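# Pour the ball from its gutter into the roofed box

## Task

Get the ball out of the gutter it rests in and into the box next to that same arm. The box has a roof and one open side, and pouring the ball in is allowed. The box must not be noticeably moved, raised, rotated or tilted. The ball must not drop noticeably below tabletop height at any moment when no robot is holding it. Nothing may be knocked or placed outside the work area. At the end the grippers must release everything and the arms must move away, and the ball must stay in the box with no robot supporting it.

## Robot and tools

Setup: three identical i2rt Big YAM robots named arm1, arm2 and arm3. Each has six revolute joints, a two-finger gripper and a wrist camera (arm1_cam_wrist, arm2_cam_wrist, arm3_cam_wrist). The fixed room cameras are cam_end_1, cam_end_2, cam_gap_1, cam_gap_2, cam_side and cam_top. Bases, in metres in the shared scene frame (origin on the floor, +z up), with heading measured in degrees counter-clockwise from +x: arm1 x=-1.71 y=-0.30 z=+0.91 heading +11; arm2 x=+0.00 y=+0.06 z=+0.95 heading +102; arm3 x=+1.71 y=+0.47 z=+0.88 heading -167. The hand can reach roughly 1.0 m out from the joint1 axis. With joints 1 and 6 at zero and the hand level and pointing forward, the wrist camera rides on top of the hand and views the fingertips. The hand point lies midway between the fingertips; its z axis runs along the fingers and the fingers close along its y axis.

Gutter behaviour: the ball stays in a gutter only while its open end is raised above the other end. If the handle is held vertical the ball rolls out, which is how it can be poured into the box.

execute_actions: arguments are "actions", a list holding one action or none, and optional "cameras". An action is an object keyed by robot name; each robot entry has only "joints", an object of absolute joint targets by name (not offsets). Any joint or robot omitted keeps pushing toward its previous target. Joints, in radians, with the tolerance counted as reached: joint1_rad -2.879 to 2.879 (±0.045), base yaw, positive is counter-clockwise seen from above, 0 unfolds the arm along the base heading; joint2_rad 0 to 3.141 (±0.14), shoulder, 0 has the upper arm pointing backward about level, increasing raises it and then carries it forward; joint3_rad 0 to 3.019 (±0.09), elbow, 0 is fully folded, increasing opens it; joint4_rad -1.692 to 1.57 (±0.055), hand pitch, positive tilts the fingers up; joint5_rad -1.57 to 1.57 (±0.03), sideways hand swing, positive toward the arm's right; joint6_rad -2.094 to 2.094 (±0.035), hand roll, positive is clockwise viewed from behind the hand. gripper_m is the fingertip gap in metres, 0 to 0.093 (±0.003); each finger pad squeezes with roughly 50 to 62 N at most. All motions in an action start at once; joints move at different speeds, so the hand may sweep a wide arc between postures. One action runs 15 s at most. An unknown key or a value outside its range rejects the whole call and nothing moves. "cameras" lists camera names; omitted, null or ["all"] gives every camera, [] gives none, an unknown name rejects the call. An empty actions list just reports state and images.

wait: "seconds" from 0 to 10; commands nothing, lets the scene run and returns the same report.

zoom_image: "camera" plus "region" [x0, y0, x1, y1] in pixels of that camera's most recent full image, top-left is (0,0), no larger than 504 by 504.

finished_scene: "scene" is the number of the current scene; it ends that scene for good after the last command is held and reports success.

Reading results: a "pictures" line names the cameras in image order. joint_positions gives current angles. joint_status tells how each joint of the last accepted action finished: off_target means it stopped short and may still push; contact_stop or time_out means it now holds where it stopped, although a timed-out joint may keep a nearby target and keep pushing, listed under on_its_own. on_its_own covers anything not commanded in this call; its "held at" value is the target being held, not the current angle. "joint command not followed" (with a "cause:" line) means a self/inter-arm collision check blocked that arm's joint targets, shown per joint as not_followed; the gripper part still runs, and the blocked targets may be retried on later actions. MOTOR HOT appears from 85 °C; at 100 °C an OVER-TEMPERATURE FAULT drops the whole arm and its gripper until cooled, and its unfinished keys read limit_stop_at_motor_heat, so resend them. A stop reported in one call cancels the remaining execute_actions, wait and finished_scene calls of that reply.

Cautions: the arms do not halt on contact and can push hard, so relieve a stuck joint by commanding its reported position; long pushing or holding a load heats motors. A target very close to the current angle may produce no motion. Avoid squeezing arms together (that ends the run) and hard impacts; the collision check can be late and ignores fingers, gripper housings and wrist cameras, and nothing reports robot-robot contact. Objects may get brief random shoves. Avoid drops, slips and slams, keep everything in the work area, and finish with grippers open and arms withdrawn.

Each tool is called after "Emit:" by a JSON object that holds its "name" and its "arguments".

## Session

I'll start by getting the current state and camera images.

Emit:
{"name": "execute_actions", "arguments": {"actions": []}}

Scene clock: 0.00 s.
arm1.joint_positions: joint1_rad=+0.651 joint2_rad=+0.507 joint3_rad=+1.368 joint4_rad=-1.412 joint5_rad=+0.135 joint6_rad=+0.237 gripper_m=+0.095
arm1.joint_status: not commanded
arm1.hand: x=-1.5717 y=-0.1836 z=+1.4469 quat_wxyz=(-0.443, +0.229, -0.843, -0.202) (m; scene frame)
arm2.joint_positions: joint1_rad=+0.163 joint2_rad=+0.550 joint3_rad=+1.643 joint4_rad=-1.558 joint5_rad=-0.123 joint6_rad=+0.332 gripper_m=+0.094
arm2.joint_status: not commanded
arm2.hand: x=-0.0645 y=+0.1728 z=+1.5627 quat_wxyz=(-0.173, +0.635, -0.563, -0.501) (m; scene frame)
arm3.joint_positions: joint1_rad=+0.511 joint2_rad=+0.562 joint3_rad=+1.559 joint4_rad=-1.141 joint5_rad=-0.281 joint6_rad=-0.649 gripper_m=+0.095
arm3.joint_status: not commanded
arm3.hand: x=+1.6122 y=+0.3134 z=+1.5550 quat_wxyz=(-0.132, -0.518, -0.548, +0.643) (m; scene frame)
pictures: arm1_cam_wrist, arm2_cam_wrist, arm3_cam_wrist, cam_end_1, cam_end_2, cam_gap_1, cam_gap_2, cam_side, cam_top
Images, in order (width x height): arm1_cam_wrist 616x616, arm2_cam_wrist 616x616, arm3_cam_wrist 616x616, cam_end_1 504x504, cam_end_2 504x504, cam_gap_1 504x504, cam_gap_2 504x504, cam_side 504x504, cam_top 504x504.

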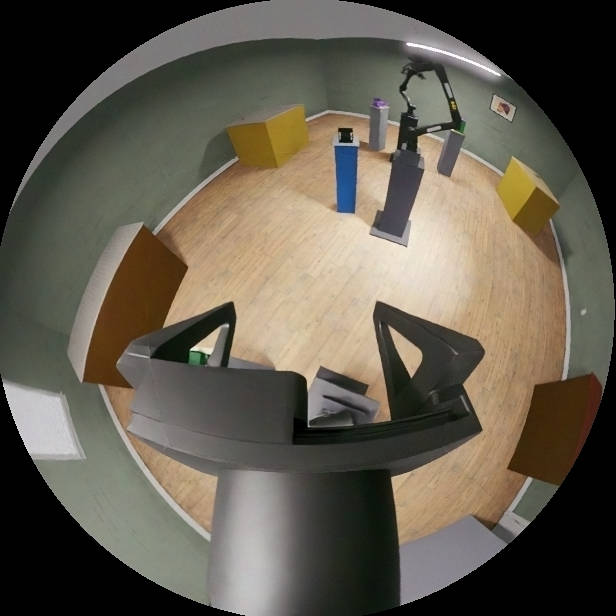

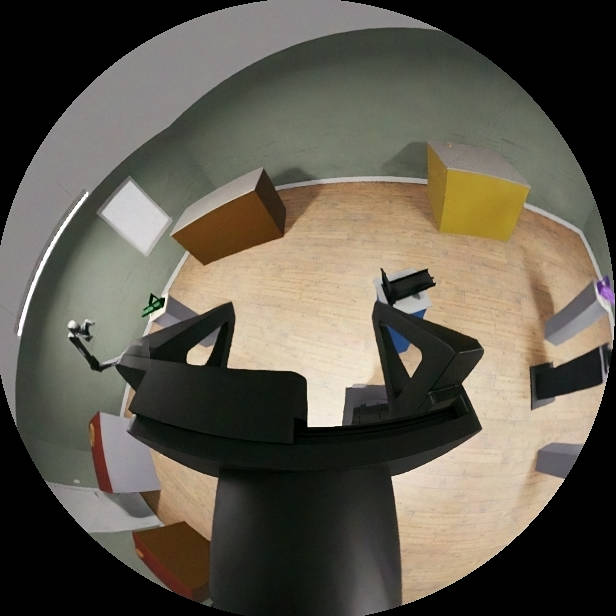

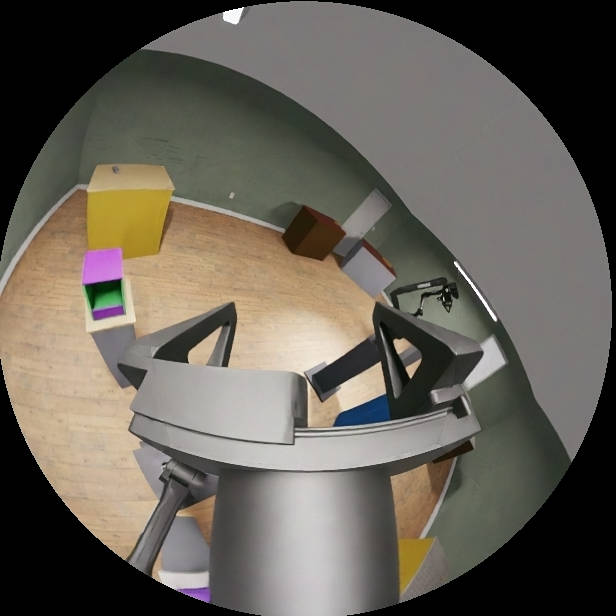

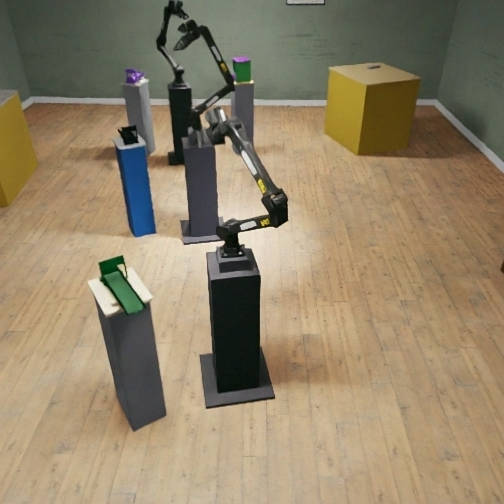

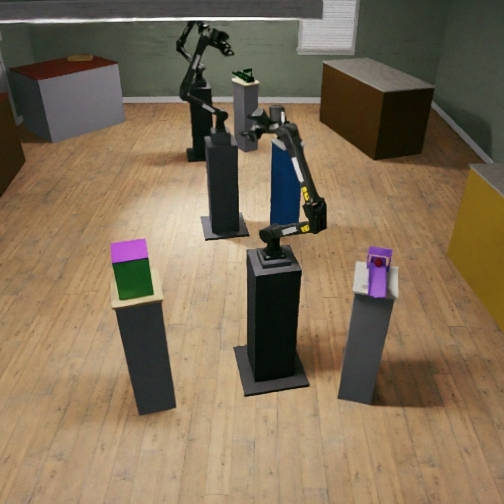

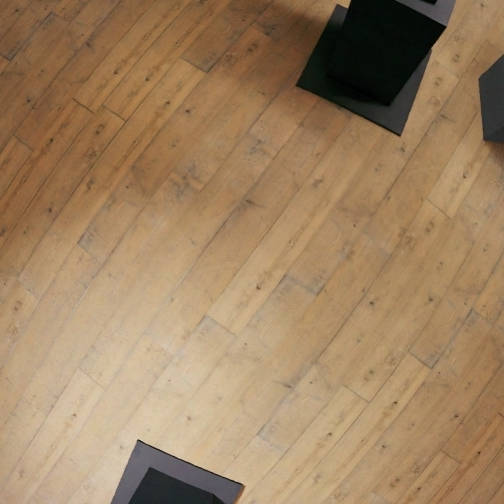

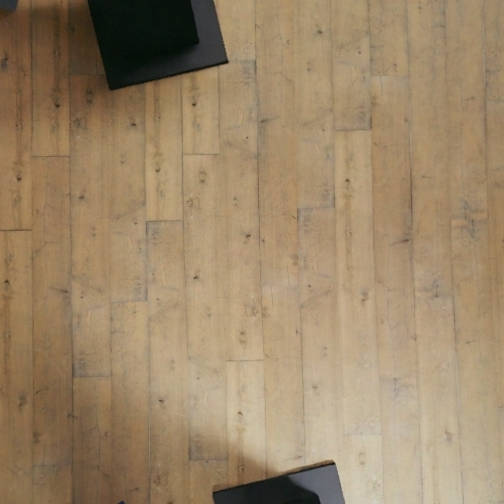

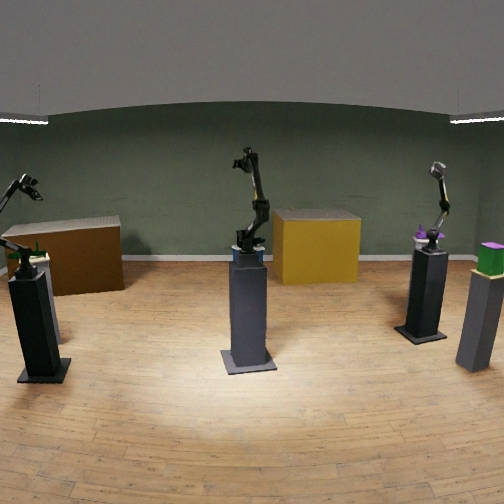

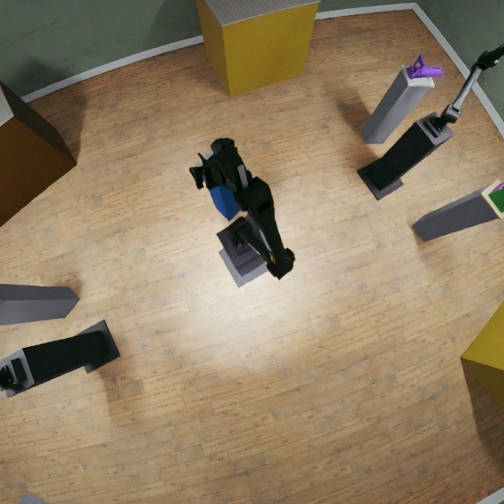

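Emit:
{"name": "zoom_image", "arguments": {"camera": "cam_end_2", "region": [330, 230, 430, 330]}}

Emit:
{"name": "zoom_image", "arguments": {"camera": "cam_end_2", "region": [90, 220, 190, 320]}}

Emit:
{"name": "zoom_image", "arguments": {"camera": "arm3_cam_wrist", "region": [50, 230, 170, 350]}}

Emit:
{"name": "zoom_image", "arguments": {"camera": "cam_top", "region": [380, 30, 504, 250]}}

Emit:
{"name": "zoom_image", "arguments": {"camera": "cam_side", "region": [390, 150, 504, 300]}}

Region (330, 230, 430, 330) of cam_end_2's 504x504 image, scaled by 5.040, with more detail than that image has.

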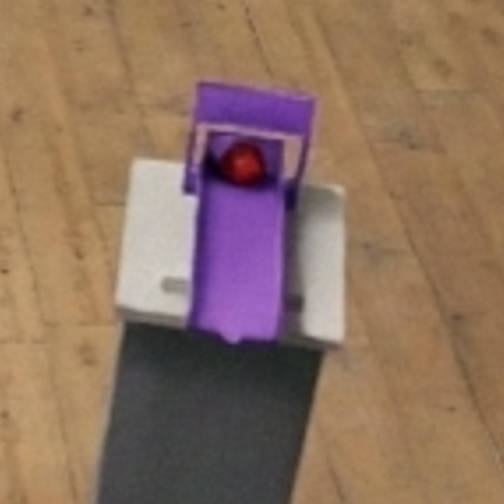

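Region (90, 220, 190, 320) of cam_end_2's 504x504 image, scaled by 5.040, with more detail than that image has.

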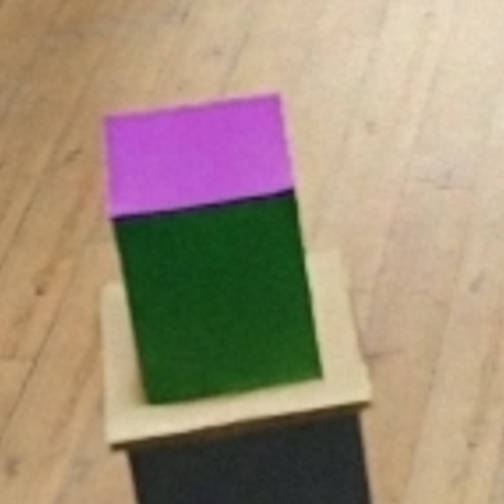

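Region (50, 230, 170, 350) of arm3_cam_wrist's 616x616 image, scaled by 4.200, with more detail than that image has.

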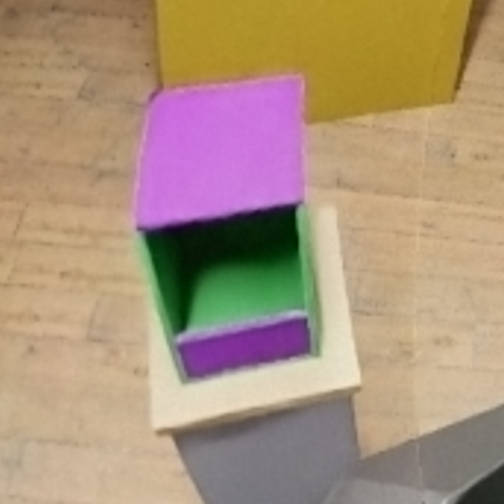

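Region (380, 30, 504, 250) of cam_top's 504x504 image, scaled by 2.291, with more detail than that image has; it fills the left 284 columns of this view, and the rest is white.

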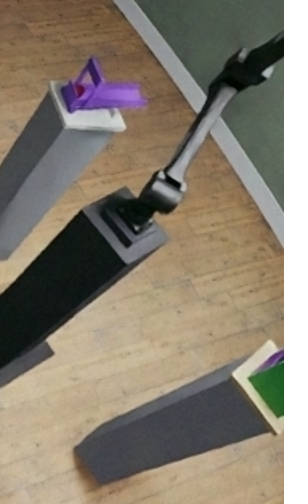

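Region (390, 150, 504, 300) of cam_side's 504x504 image, scaled by 3.360, with more detail than that image has; it fills the left 383 columns of this view, and the rest is white.

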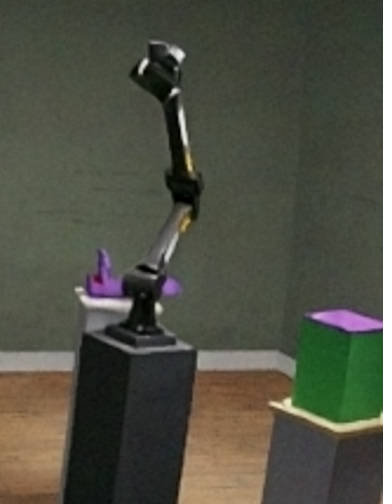

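Emit:
{"name": "execute_actions", "arguments": {"actions": [{"arm1":{"joints":{"joint5_rad":0,"joint6_rad":0}},"arm2":{"joints":{"joint5_rad":0,"joint6_rad":0}},"arm3":{"joints":{"joint1_rad":-1.75,"joint4_rad":-1.55,"joint5_rad":0,"joint6_rad":0}}}], "cameras": ["arm3_cam_wrist","cam_end_2"]}}

Scene clock: 3.50 s.
arm1.joint_positions: joint1_rad=+0.651 joint2_rad=+0.507 joint3_rad=+1.368 joint4_rad=-1.412 joint5_rad=+0.003 joint6_rad=+0.015 gripper_m=+0.095
arm1.joint_status: all done
arm1.hand: x=-1.5877 y=-0.1677 z=+1.4462 quat_wxyz=(-0.439, +0.351, -0.801, -0.204) (m; scene frame)
arm2.joint_positions: joint1_rad=+0.163 joint2_rad=+0.550 joint3_rad=+1.643 joint4_rad=-1.558 joint5_rad=-0.004 joint6_rad=+0.011 gripper_m=+0.094
arm2.joint_status: all done
arm2.hand: x=-0.0459 y=+0.1814 z=+1.5621 quat_wxyz=(-0.293, +0.700, -0.481, -0.439) (m; scene frame)
arm3.joint_positions: joint1_rad=-1.745 joint2_rad=+0.562 joint3_rad=+1.559 joint4_rad=-1.539 joint5_rad=+0.000 joint6_rad=-0.010 gripper_m=+0.095
arm3.joint_status: all done
arm3.hand: x=+1.7092 y=+0.6257 z=+1.4625 quat_wxyz=(+0.341, -0.632, +0.598, +0.355) (m; scene frame)
pictures: arm3_cam_wrist, cam_end_2
Images, in order (width x height): arm3_cam_wrist 616x616, cam_end_2 504x504.

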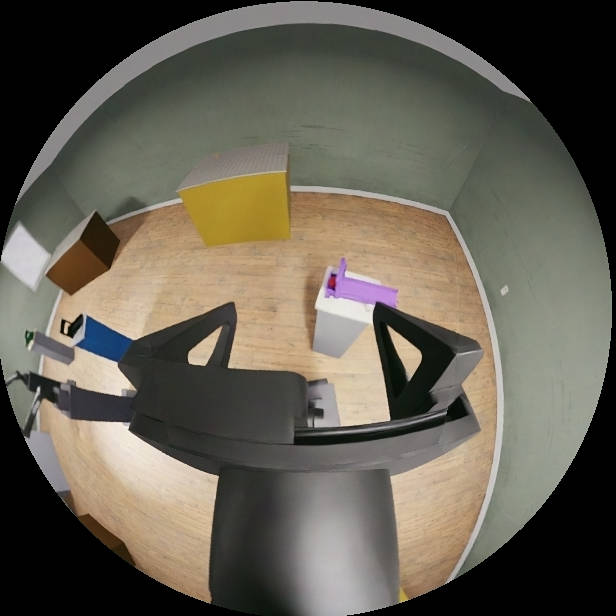

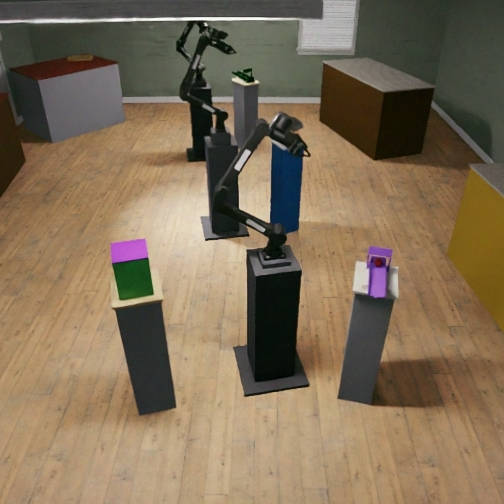

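Emit:
{"name": "execute_actions", "arguments": {"actions": [{"arm1":{"joints":{"joint4_rad":-0.6}},"arm2":{"joints":{"joint3_rad":1.0}},"arm3":{"joints":{"joint2_rad":1.1}}}], "cameras": ["arm3_cam_wrist","cam_end_2"]}}

Scene clock: 5.27 s.
arm1.joint_positions: joint1_rad=+0.651 joint2_rad=+0.507 joint3_rad=+1.368 joint4_rad=-0.620 joint5_rad=+0.003 joint6_rad=+0.015 gripper_m=+0.095
arm1.joint_status: all done
arm1.hand: x=-1.5662 y=-0.1453 z=+1.6334 quat_wxyz=(-0.712, +0.247, -0.569, -0.329) (m; scene frame)
arm2.joint_positions: joint1_rad=+0.163 joint2_rad=+0.561 joint3_rad=+0.991 joint4_rad=-1.558 joint5_rad=-0.004 joint6_rad=+0.011 gripper_m=+0.094
arm2.joint_status: all done
arm2.hand: x=-0.0688 y=+0.2385 z=+1.2741 quat_wxyz=(-0.123, +0.803, -0.552, -0.187) (m; scene frame)
arm3.joint_positions: joint1_rad=-1.745 joint2_rad=+1.095 joint3_rad=+1.559 joint4_rad=-1.540 joint5_rad=+0.000 joint6_rad=-0.010 gripper_m=+0.095
arm3.joint_status: all done
arm3.hand: x=+1.6992 y=+0.8368 z=+1.3316 quat_wxyz=(+0.169, -0.704, +0.666, +0.177) (m; scene frame)
pictures: arm3_cam_wrist, cam_end_2
Images, in order (width x height): arm3_cam_wrist 616x616, cam_end_2 504x504.

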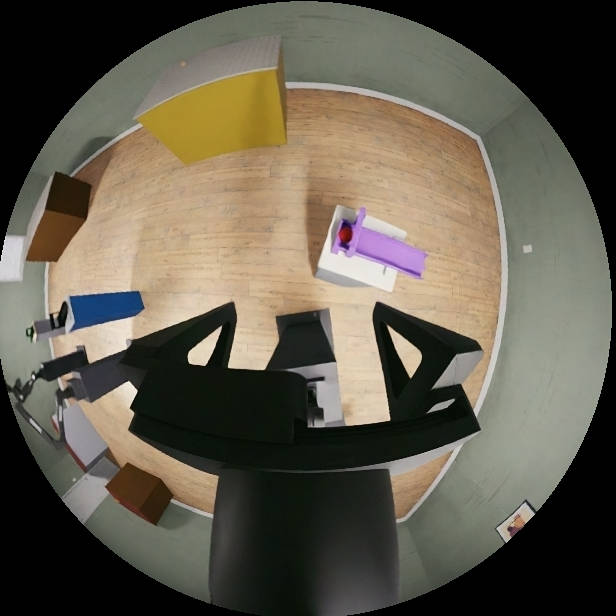

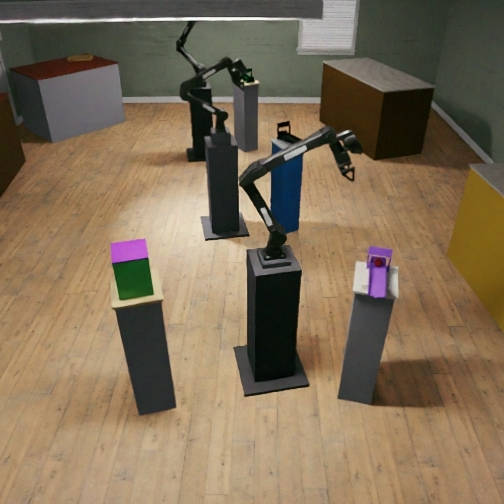

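Emit:
{"name": "zoom_image", "arguments": {"camera": "arm3_cam_wrist", "region": [300, 180, 440, 320]}}

Region (300, 180, 440, 320) of arm3_cam_wrist's 616x616 image, scaled by 3.600, with more detail than that image has.

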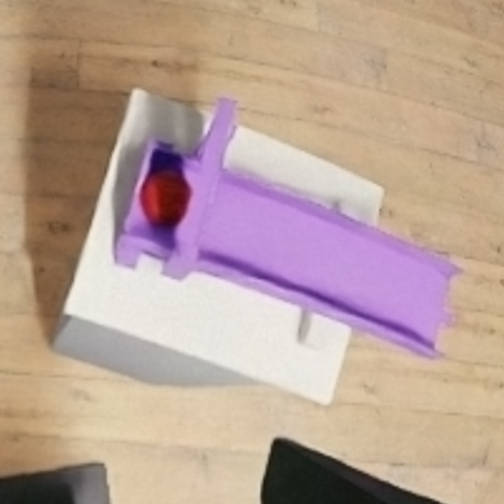

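Emit:
{"name": "execute_actions", "arguments": {"actions": [], "cameras": ["arm1_cam_wrist","arm3_cam_wrist","cam_top","cam_side","cam_end_2"]}}

Emit:
{"name": "zoom_image", "arguments": {"camera": "cam_top", "region": [330, 30, 504, 250]}}

Emit:
{"name": "zoom_image", "arguments": {"camera": "cam_side", "region": [380, 150, 504, 300]}}

Scene clock: 7.43 s.
arm1.joint_positions: joint1_rad=+0.651 joint2_rad=+0.507 joint3_rad=+1.368 joint4_rad=-0.620 joint5_rad=+0.003 joint6_rad=+0.015 gripper_m=+0.095
arm1.joint_status: all done
arm1.hand: x=-1.5662 y=-0.1453 z=+1.6334 quat_wxyz=(-0.712, +0.247, -0.569, -0.329) (m; scene frame)
arm2.joint_positions: joint1_rad=+0.163 joint2_rad=+0.561 joint3_rad=+0.991 joint4_rad=-1.558 joint5_rad=-0.004 joint6_rad=+0.011 gripper_m=+0.094
arm2.joint_status: all done
arm2.hand: x=-0.0688 y=+0.2385 z=+1.2741 quat_wxyz=(-0.123, +0.803, -0.552, -0.187) (m; scene frame)
arm3.joint_positions: joint1_rad=-1.745 joint2_rad=+1.095 joint3_rad=+1.559 joint4_rad=-1.540 joint5_rad=+0.000 joint6_rad=-0.010 gripper_m=+0.095
arm3.joint_status: all done
arm3.hand: x=+1.6992 y=+0.8368 z=+1.3316 quat_wxyz=(+0.169, -0.704, +0.666, +0.177) (m; scene frame)
pictures: arm1_cam_wrist, arm3_cam_wrist, cam_end_2, cam_side, cam_top
Images, in order (width x height): arm1_cam_wrist 616x616, arm3_cam_wrist 616x616, cam_end_2 504x504, cam_side 504x504, cam_top 504x504.

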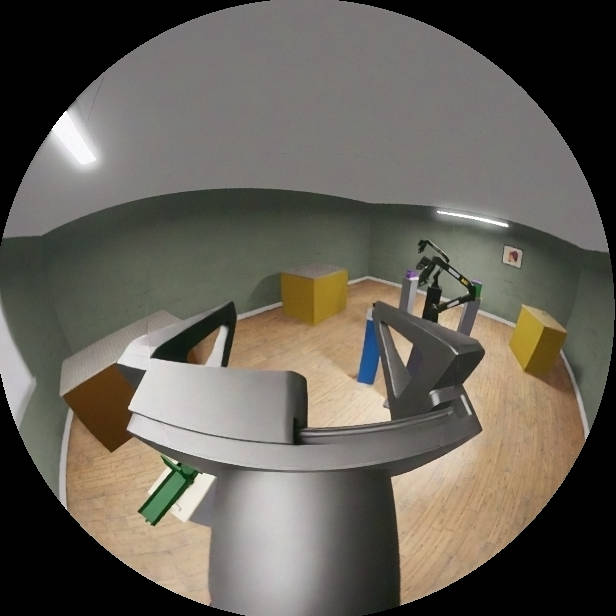

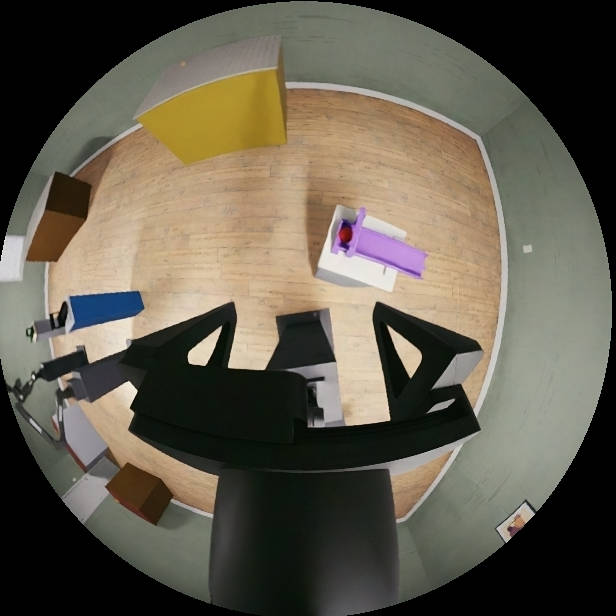

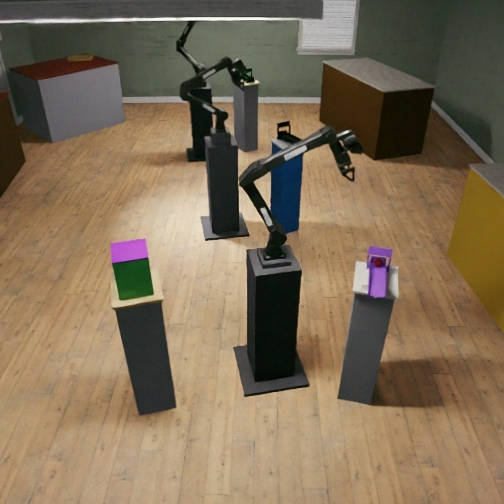

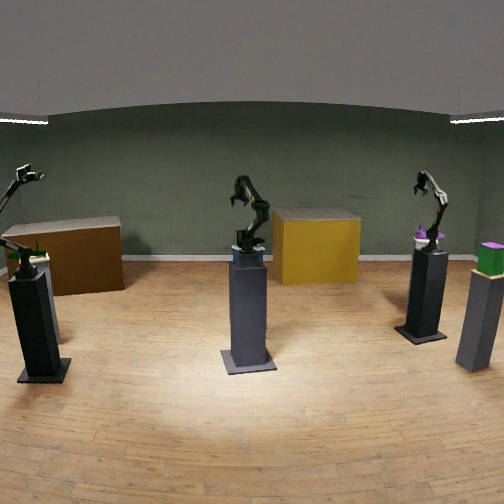

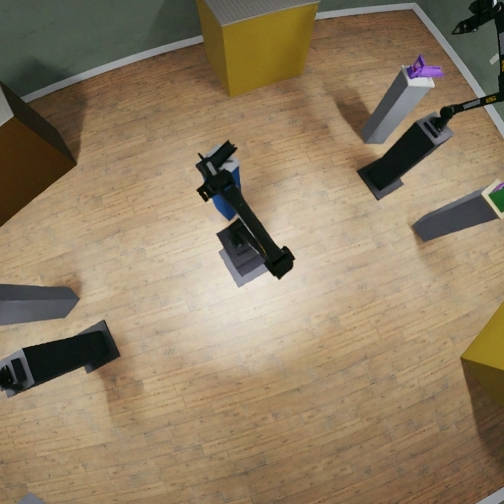

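Region (330, 30, 504, 250) of cam_top's 504x504 image, scaled by 2.291, with more detail than that image has; it fills the left 399 columns of this view, and the rest is white.

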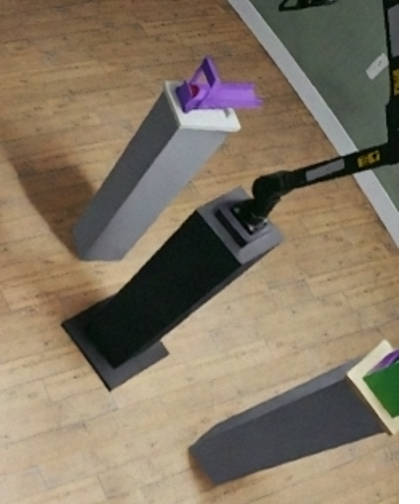

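Region (380, 150, 504, 300) of cam_side's 504x504 image, scaled by 3.360, with more detail than that image has; it fills the left 417 columns of this view, and the rest is white.

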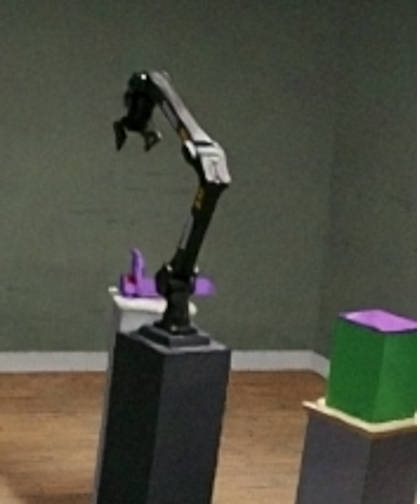

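Emit:
{"name": "zoom_image", "arguments": {"camera": "arm1_cam_wrist", "region": [350, 220, 500, 370]}}

Emit:
{"name": "zoom_image", "arguments": {"camera": "arm3_cam_wrist", "region": [0, 280, 160, 480]}}

Region (350, 220, 500, 370) of arm1_cam_wrist's 616x616 image, scaled by 3.360, with more detail than that image has.

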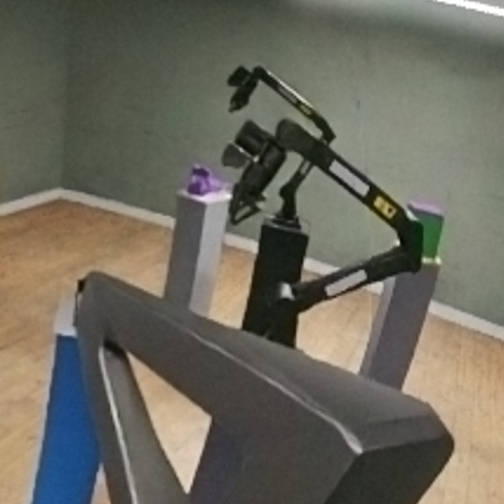

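Region (0, 280, 160, 480) of arm3_cam_wrist's 616x616 image, scaled by 2.520, with more detail than that image has; it fills the left 403 columns of this view, and the rest is white.

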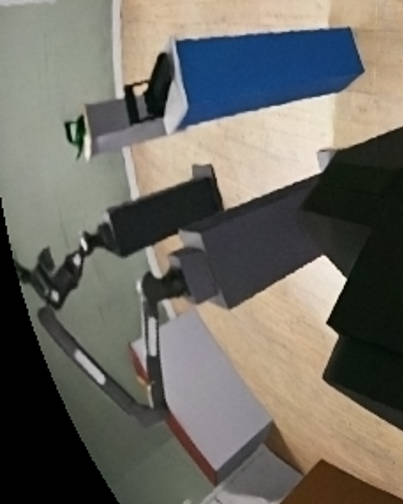

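Emit:
{"name": "zoom_image", "arguments": {"camera": "cam_side", "region": [405, 215, 455, 255]}}

Emit:
{"name": "zoom_image", "arguments": {"camera": "cam_top", "region": [395, 45, 455, 95]}}

Emit:
{"name": "zoom_image", "arguments": {"camera": "cam_end_2", "region": [350, 235, 410, 305]}}

Region (405, 215, 455, 255) of cam_side's 504x504 image, scaled by 10.080, with more detail than that image has; it fills the top 403 rows of this view, and the rest is white.

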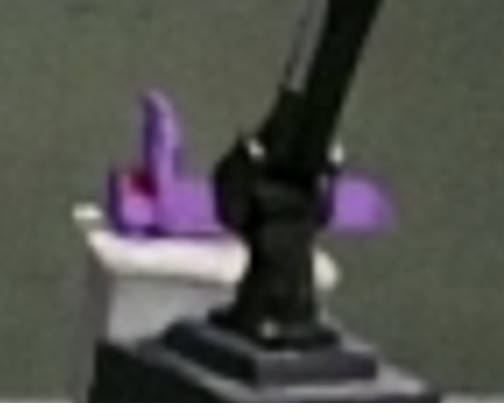

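Region (395, 45, 455, 95) of cam_top's 504x504 image, scaled by 8.400, with more detail than that image has.

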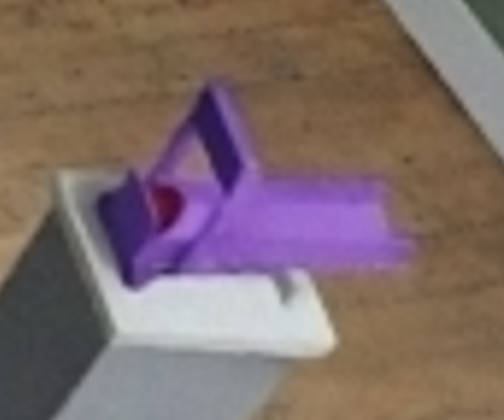

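Region (350, 235, 410, 305) of cam_end_2's 504x504 image, scaled by 7.200, with more detail than that image has; it fills the left 432 columns of this view, and the rest is white.

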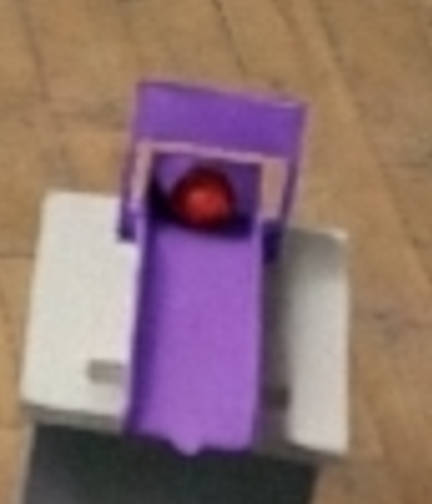

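Emit:
{"name": "execute_actions", "arguments": {"actions": [{"arm3":{"joints":{"joint1_rad":-2.03,"joint2_rad":0.473,"joint3_rad":0.95,"joint4_rad":-0.113}}}], "cameras": []}}

Emit:
{"name": "execute_actions", "arguments": {"actions": [{"arm3":{"joints":{"joint3_rad":0.286}}}], "cameras": ["arm3_cam_wrist","cam_end_2"]}}

Scene clock: 11.13 s.
arm1.joint_positions: joint1_rad=+0.651 joint2_rad=+0.507 joint3_rad=+1.368 joint4_rad=-0.620 joint5_rad=+0.003 joint6_rad=+0.015 gripper_m=+0.095
arm1.joint_status: not commanded
arm1.hand: x=-1.5662 y=-0.1453 z=+1.6334 quat_wxyz=(-0.712, +0.247, -0.569, -0.329) (m; scene frame)
arm2.joint_positions: joint1_rad=+0.163 joint2_rad=+0.561 joint3_rad=+0.991 joint4_rad=-1.558 joint5_rad=-0.004 joint6_rad=+0.011 gripper_m=+0.094
arm2.joint_status: not commanded
arm2.hand: x=-0.0688 y=+0.2385 z=+1.2741 quat_wxyz=(-0.123, +0.803, -0.552, -0.187) (m; scene frame)
arm3.joint_positions: joint1_rad=-2.027 joint2_rad=+0.469 joint3_rad=+0.951 joint4_rad=-0.133 joint5_rad=+0.001 joint6_rad=-0.009 gripper_m=+0.095
arm3.joint_status: all done
arm3.hand: x=+1.7832 y=+0.7463 z=+1.5021 quat_wxyz=(+0.646, -0.356, +0.450, +0.504) (m; scene frame)
pictures: none
No camera images: the call's "cameras" was empty. Leave "cameras" out to get every camera's image.

Scene clock: 12.57 s.
arm1.joint_positions: joint1_rad=+0.651 joint2_rad=+0.507 joint3_rad=+1.368 joint4_rad=-0.620 joint5_rad=+0.003 joint6_rad=+0.015 gripper_m=+0.095
arm1.joint_status: not commanded
arm1.hand: x=-1.5662 y=-0.1453 z=+1.6334 quat_wxyz=(-0.712, +0.247, -0.569, -0.329) (m; scene frame)
arm2.joint_positions: joint1_rad=+0.163 joint2_rad=+0.561 joint3_rad=+0.991 joint4_rad=-1.558 joint5_rad=-0.004 joint6_rad=+0.011 gripper_m=+0.094
arm2.joint_status: not commanded
arm2.hand: x=-0.0688 y=+0.2385 z=+1.2741 quat_wxyz=(-0.123, +0.803, -0.552, -0.187) (m; scene frame)
arm3.joint_positions: joint1_rad=-2.027 joint2_rad=+0.476 joint3_rad=+0.280 joint4_rad=-0.122 joint5_rad=+0.001 joint6_rad=-0.009 gripper_m=+0.095
arm3.joint_status: all done
arm3.hand: x=+1.7919 y=+0.7858 z=+1.0919 quat_wxyz=(+0.462, -0.504, +0.635, +0.361) (m; scene frame)
pictures: arm3_cam_wrist, cam_end_2
Images, in order (width x height): arm3_cam_wrist 616x616, cam_end_2 504x504.

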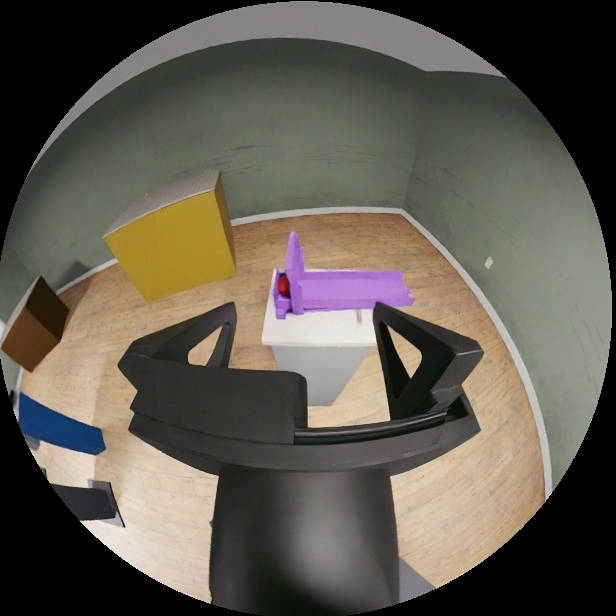

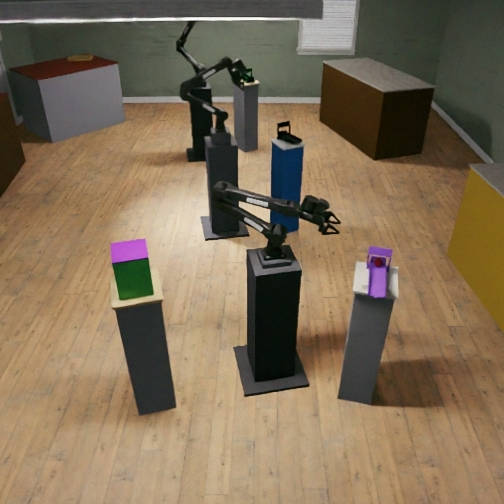

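Emit:
{"name": "zoom_image", "arguments": {"camera": "arm3_cam_wrist", "region": [255, 215, 425, 355]}}

Region (255, 215, 425, 355) of arm3_cam_wrist's 616x616 image, scaled by 2.965, with more detail than that image has; it fills the top 415 rows of this view, and the rest is white.

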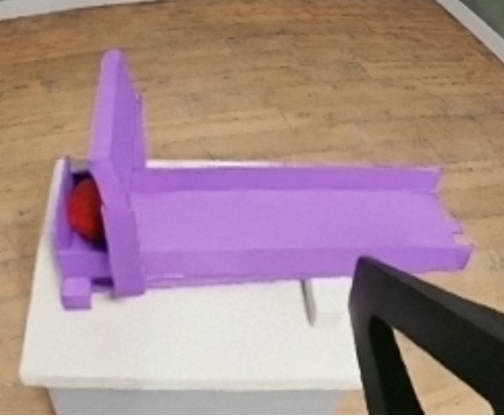

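Emit:
{"name": "zoom_image", "arguments": {"camera": "arm3_cam_wrist", "region": [262, 225, 322, 325]}}

Emit:
{"name": "zoom_image", "arguments": {"camera": "arm3_cam_wrist", "region": [340, 255, 430, 335]}}

Region (262, 225, 322, 325) of arm3_cam_wrist's 616x616 image, scaled by 5.040, with more detail than that image has; it fills the left 302 columns of this view, and the rest is white.

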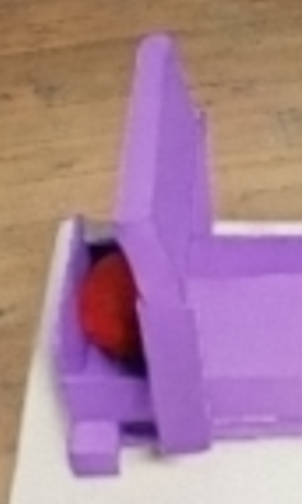

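Region (340, 255, 430, 335) of arm3_cam_wrist's 616x616 image, scaled by 5.600, with more detail than that image has.

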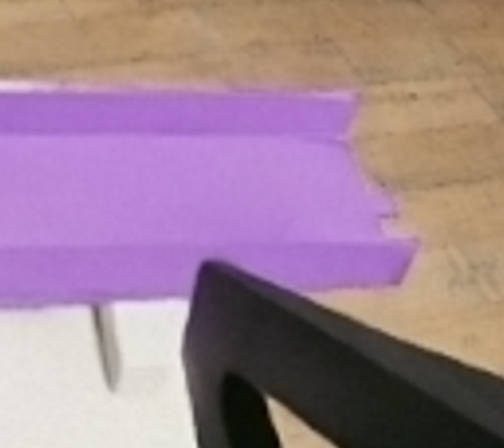

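Emit:
{"name": "execute_actions", "arguments": {"actions": [{"arm3":{"joints":{"joint1_rad":1.65}}}], "cameras": ["arm3_cam_wrist","cam_end_2"]}}

Scene clock: 17.43 s.
arm1.joint_positions: joint1_rad=+0.651 joint2_rad=+0.507 joint3_rad=+1.368 joint4_rad=-0.620 joint5_rad=+0.003 joint6_rad=+0.015 gripper_m=+0.095
arm1.joint_status: not commanded
arm1.hand: x=-1.5662 y=-0.1453 z=+1.6334 quat_wxyz=(-0.712, +0.247, -0.569, -0.329) (m; scene frame)
arm2.joint_positions: joint1_rad=+0.163 joint2_rad=+0.561 joint3_rad=+0.991 joint4_rad=-1.558 joint5_rad=-0.004 joint6_rad=+0.011 gripper_m=+0.094
arm2.joint_status: not commanded
arm2.hand: x=-0.0688 y=+0.2385 z=+1.2741 quat_wxyz=(-0.123, +0.803, -0.552, -0.187) (m; scene frame)
arm3.joint_positions: joint1_rad=+1.646 joint2_rad=+0.476 joint3_rad=+0.280 joint4_rad=-0.122 joint5_rad=-0.001 joint6_rad=-0.008 gripper_m=+0.095
arm3.joint_status: all done
arm3.hand: x=+1.8095 y=+0.1596 z=+1.0914 quat_wxyz=(-0.469, -0.479, -0.654, +0.351) (m; scene frame)
pictures: arm3_cam_wrist, cam_end_2
Images, in order (width x height): arm3_cam_wrist 616x616, cam_end_2 504x504.

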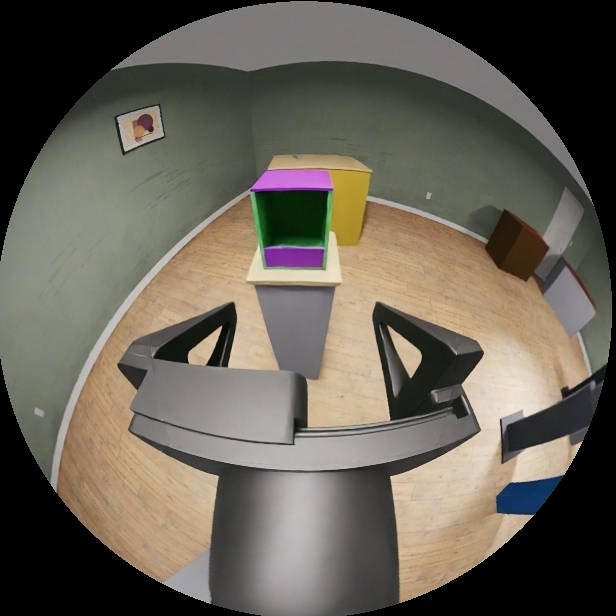

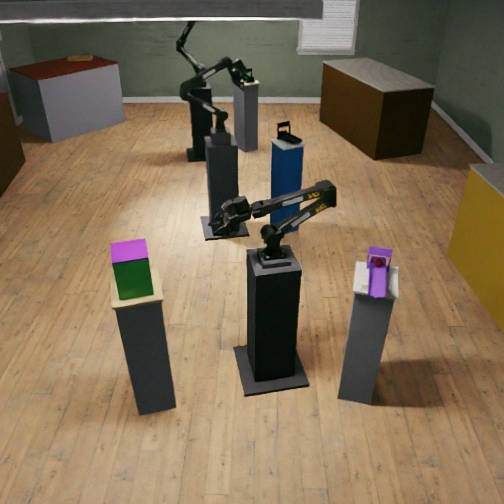

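Emit:
{"name": "zoom_image", "arguments": {"camera": "arm3_cam_wrist", "region": [235, 160, 355, 300]}}

Region (235, 160, 355, 300) of arm3_cam_wrist's 616x616 image, scaled by 3.600, with more detail than that image has; it fills the left 432 columns of this view, and the rest is white.

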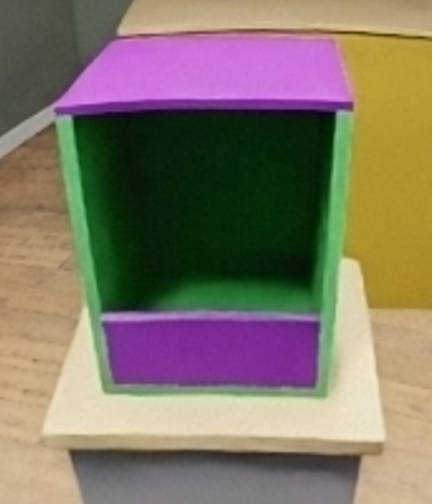

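Emit:
{"name": "execute_actions", "arguments": {"actions": [{"arm3":{"joints":{"joint3_rad":0.8,"joint4_rad":-0.8}}}], "cameras": ["arm3_cam_wrist"]}}

Emit:
{"name": "zoom_image", "arguments": {"camera": "arm3_cam_wrist", "region": [235, 160, 375, 300]}}

Scene clock: 19.33 s.
arm1.joint_positions: joint1_rad=+0.651 joint2_rad=+0.507 joint3_rad=+1.368 joint4_rad=-0.620 joint5_rad=+0.003 joint6_rad=+0.015 gripper_m=+0.095
arm1.joint_status: not commanded
arm1.hand: x=-1.5662 y=-0.1453 z=+1.6334 quat_wxyz=(-0.712, +0.247, -0.569, -0.329) (m; scene frame)
arm2.joint_positions: joint1_rad=+0.163 joint2_rad=+0.561 joint3_rad=+0.991 joint4_rad=-1.558 joint5_rad=-0.004 joint6_rad=+0.011 gripper_m=+0.094
arm2.joint_status: not commanded
arm2.hand: x=-0.0688 y=+0.2385 z=+1.2741 quat_wxyz=(-0.123, +0.803, -0.552, -0.187) (m; scene frame)
arm3.joint_positions: joint1_rad=+1.646 joint2_rad=+0.472 joint3_rad=+0.757 joint4_rad=-0.789 joint5_rad=-0.001 joint6_rad=-0.008 gripper_m=+0.095
arm3.joint_status: all done
arm3.hand: x=+1.8018 y=+0.1856 z=+1.2301 quat_wxyz=(-0.407, -0.510, -0.695, +0.304) (m; scene frame)
pictures: arm3_cam_wrist
Images, in order (width x height): arm3_cam_wrist 616x616.

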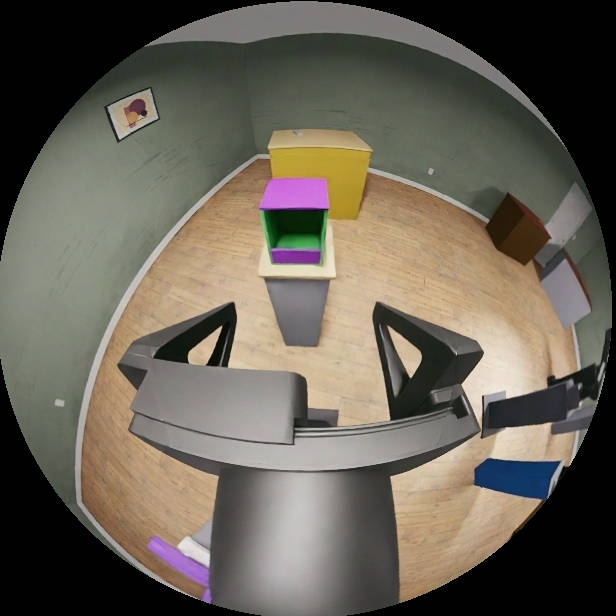

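Region (235, 160, 375, 300) of arm3_cam_wrist's 616x616 image, scaled by 3.600, with more detail than that image has.

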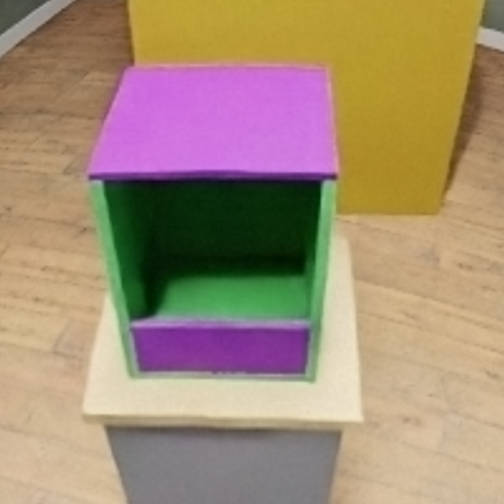

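Emit:
{"name": "execute_actions", "arguments": {"actions": [{"arm3":{"joints":{"joint1_rad":-1.928,"joint2_rad":1.25,"joint3_rad":1.583,"joint4_rad":-1.38,"joint5_rad":0.14,"joint6_rad":0.10,"gripper_m":0.075}}}], "cameras": []}}

Emit:
{"name": "execute_actions", "arguments": {"actions": [{"arm3":{"joints":{"joint2_rad":1.74}}}], "cameras": ["arm3_cam_wrist","cam_end_2"]}}

Scene clock: 24.40 s.
arm1.joint_positions: joint1_rad=+0.651 joint2_rad=+0.507 joint3_rad=+1.368 joint4_rad=-0.620 joint5_rad=+0.003 joint6_rad=+0.015 gripper_m=+0.095
arm1.joint_status: not commanded
arm1.hand: x=-1.5662 y=-0.1453 z=+1.6334 quat_wxyz=(-0.712, +0.247, -0.569, -0.329) (m; scene frame)
arm2.joint_positions: joint1_rad=+0.163 joint2_rad=+0.561 joint3_rad=+0.991 joint4_rad=-1.558 joint5_rad=-0.004 joint6_rad=+0.011 gripper_m=+0.094
arm2.joint_status: not commanded
arm2.hand: x=-0.0688 y=+0.2385 z=+1.2741 quat_wxyz=(-0.123, +0.803, -0.552, -0.187) (m; scene frame)
arm3.joint_positions: joint1_rad=-1.931 joint2_rad=+1.263 joint3_rad=+1.524 joint4_rad=-1.369 joint5_rad=+0.141 joint6_rad=+0.091 gripper_m=+0.075
arm3.joint_status: all done
arm3.hand: x=+1.8028 y=+0.9122 z=+1.2710 quat_wxyz=(+0.213, -0.590, +0.771, +0.109) (m; scene frame)
pictures: none
No camera images: the call's "cameras" was empty. Leave "cameras" out to get every camera's image.

Scene clock: 25.87 s.
arm1.joint_positions: joint1_rad=+0.651 joint2_rad=+0.507 joint3_rad=+1.368 joint4_rad=-0.620 joint5_rad=+0.003 joint6_rad=+0.015 gripper_m=+0.095
arm1.joint_status: not commanded
arm1.hand: x=-1.5662 y=-0.1453 z=+1.6334 quat_wxyz=(-0.712, +0.247, -0.569, -0.329) (m; scene frame)
arm2.joint_positions: joint1_rad=+0.163 joint2_rad=+0.561 joint3_rad=+0.991 joint4_rad=-1.558 joint5_rad=-0.004 joint6_rad=+0.011 gripper_m=+0.094
arm2.joint_status: not commanded
arm2.hand: x=-0.0688 y=+0.2385 z=+1.2741 quat_wxyz=(-0.123, +0.803, -0.552, -0.187) (m; scene frame)
arm3.joint_positions: joint1_rad=-1.931 joint2_rad=+1.748 joint3_rad=+1.559 joint4_rad=-1.371 joint5_rad=+0.141 joint6_rad=+0.091 gripper_m=+0.075
arm3.joint_status: all done
arm3.hand: x=+1.8141 y=+0.9951 z=+1.0547 quat_wxyz=(+0.052, -0.619, +0.782, -0.046) (m; scene frame)
pictures: arm3_cam_wrist, cam_end_2
Images, in order (width x height): arm3_cam_wrist 616x616, cam_end_2 504x504.

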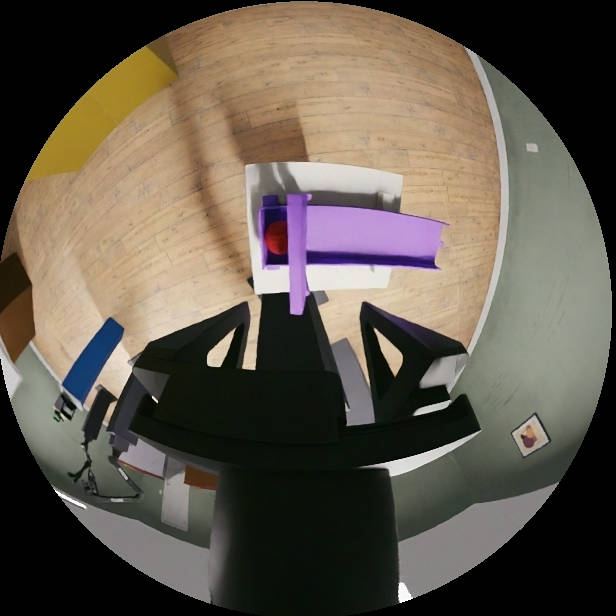

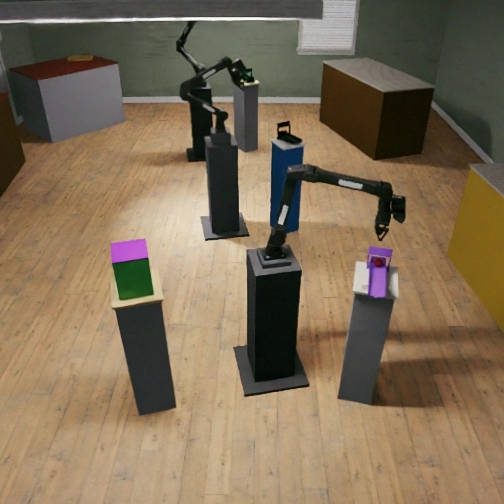

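Emit:
{"name": "zoom_image", "arguments": {"camera": "arm3_cam_wrist", "region": [240, 180, 380, 320]}}

Region (240, 180, 380, 320) of arm3_cam_wrist's 616x616 image, scaled by 3.600, with more detail than that image has.

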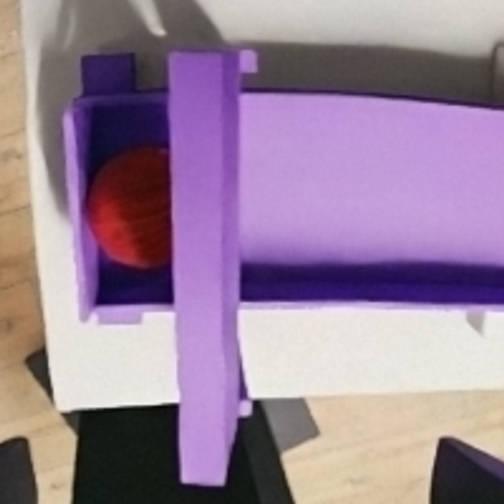

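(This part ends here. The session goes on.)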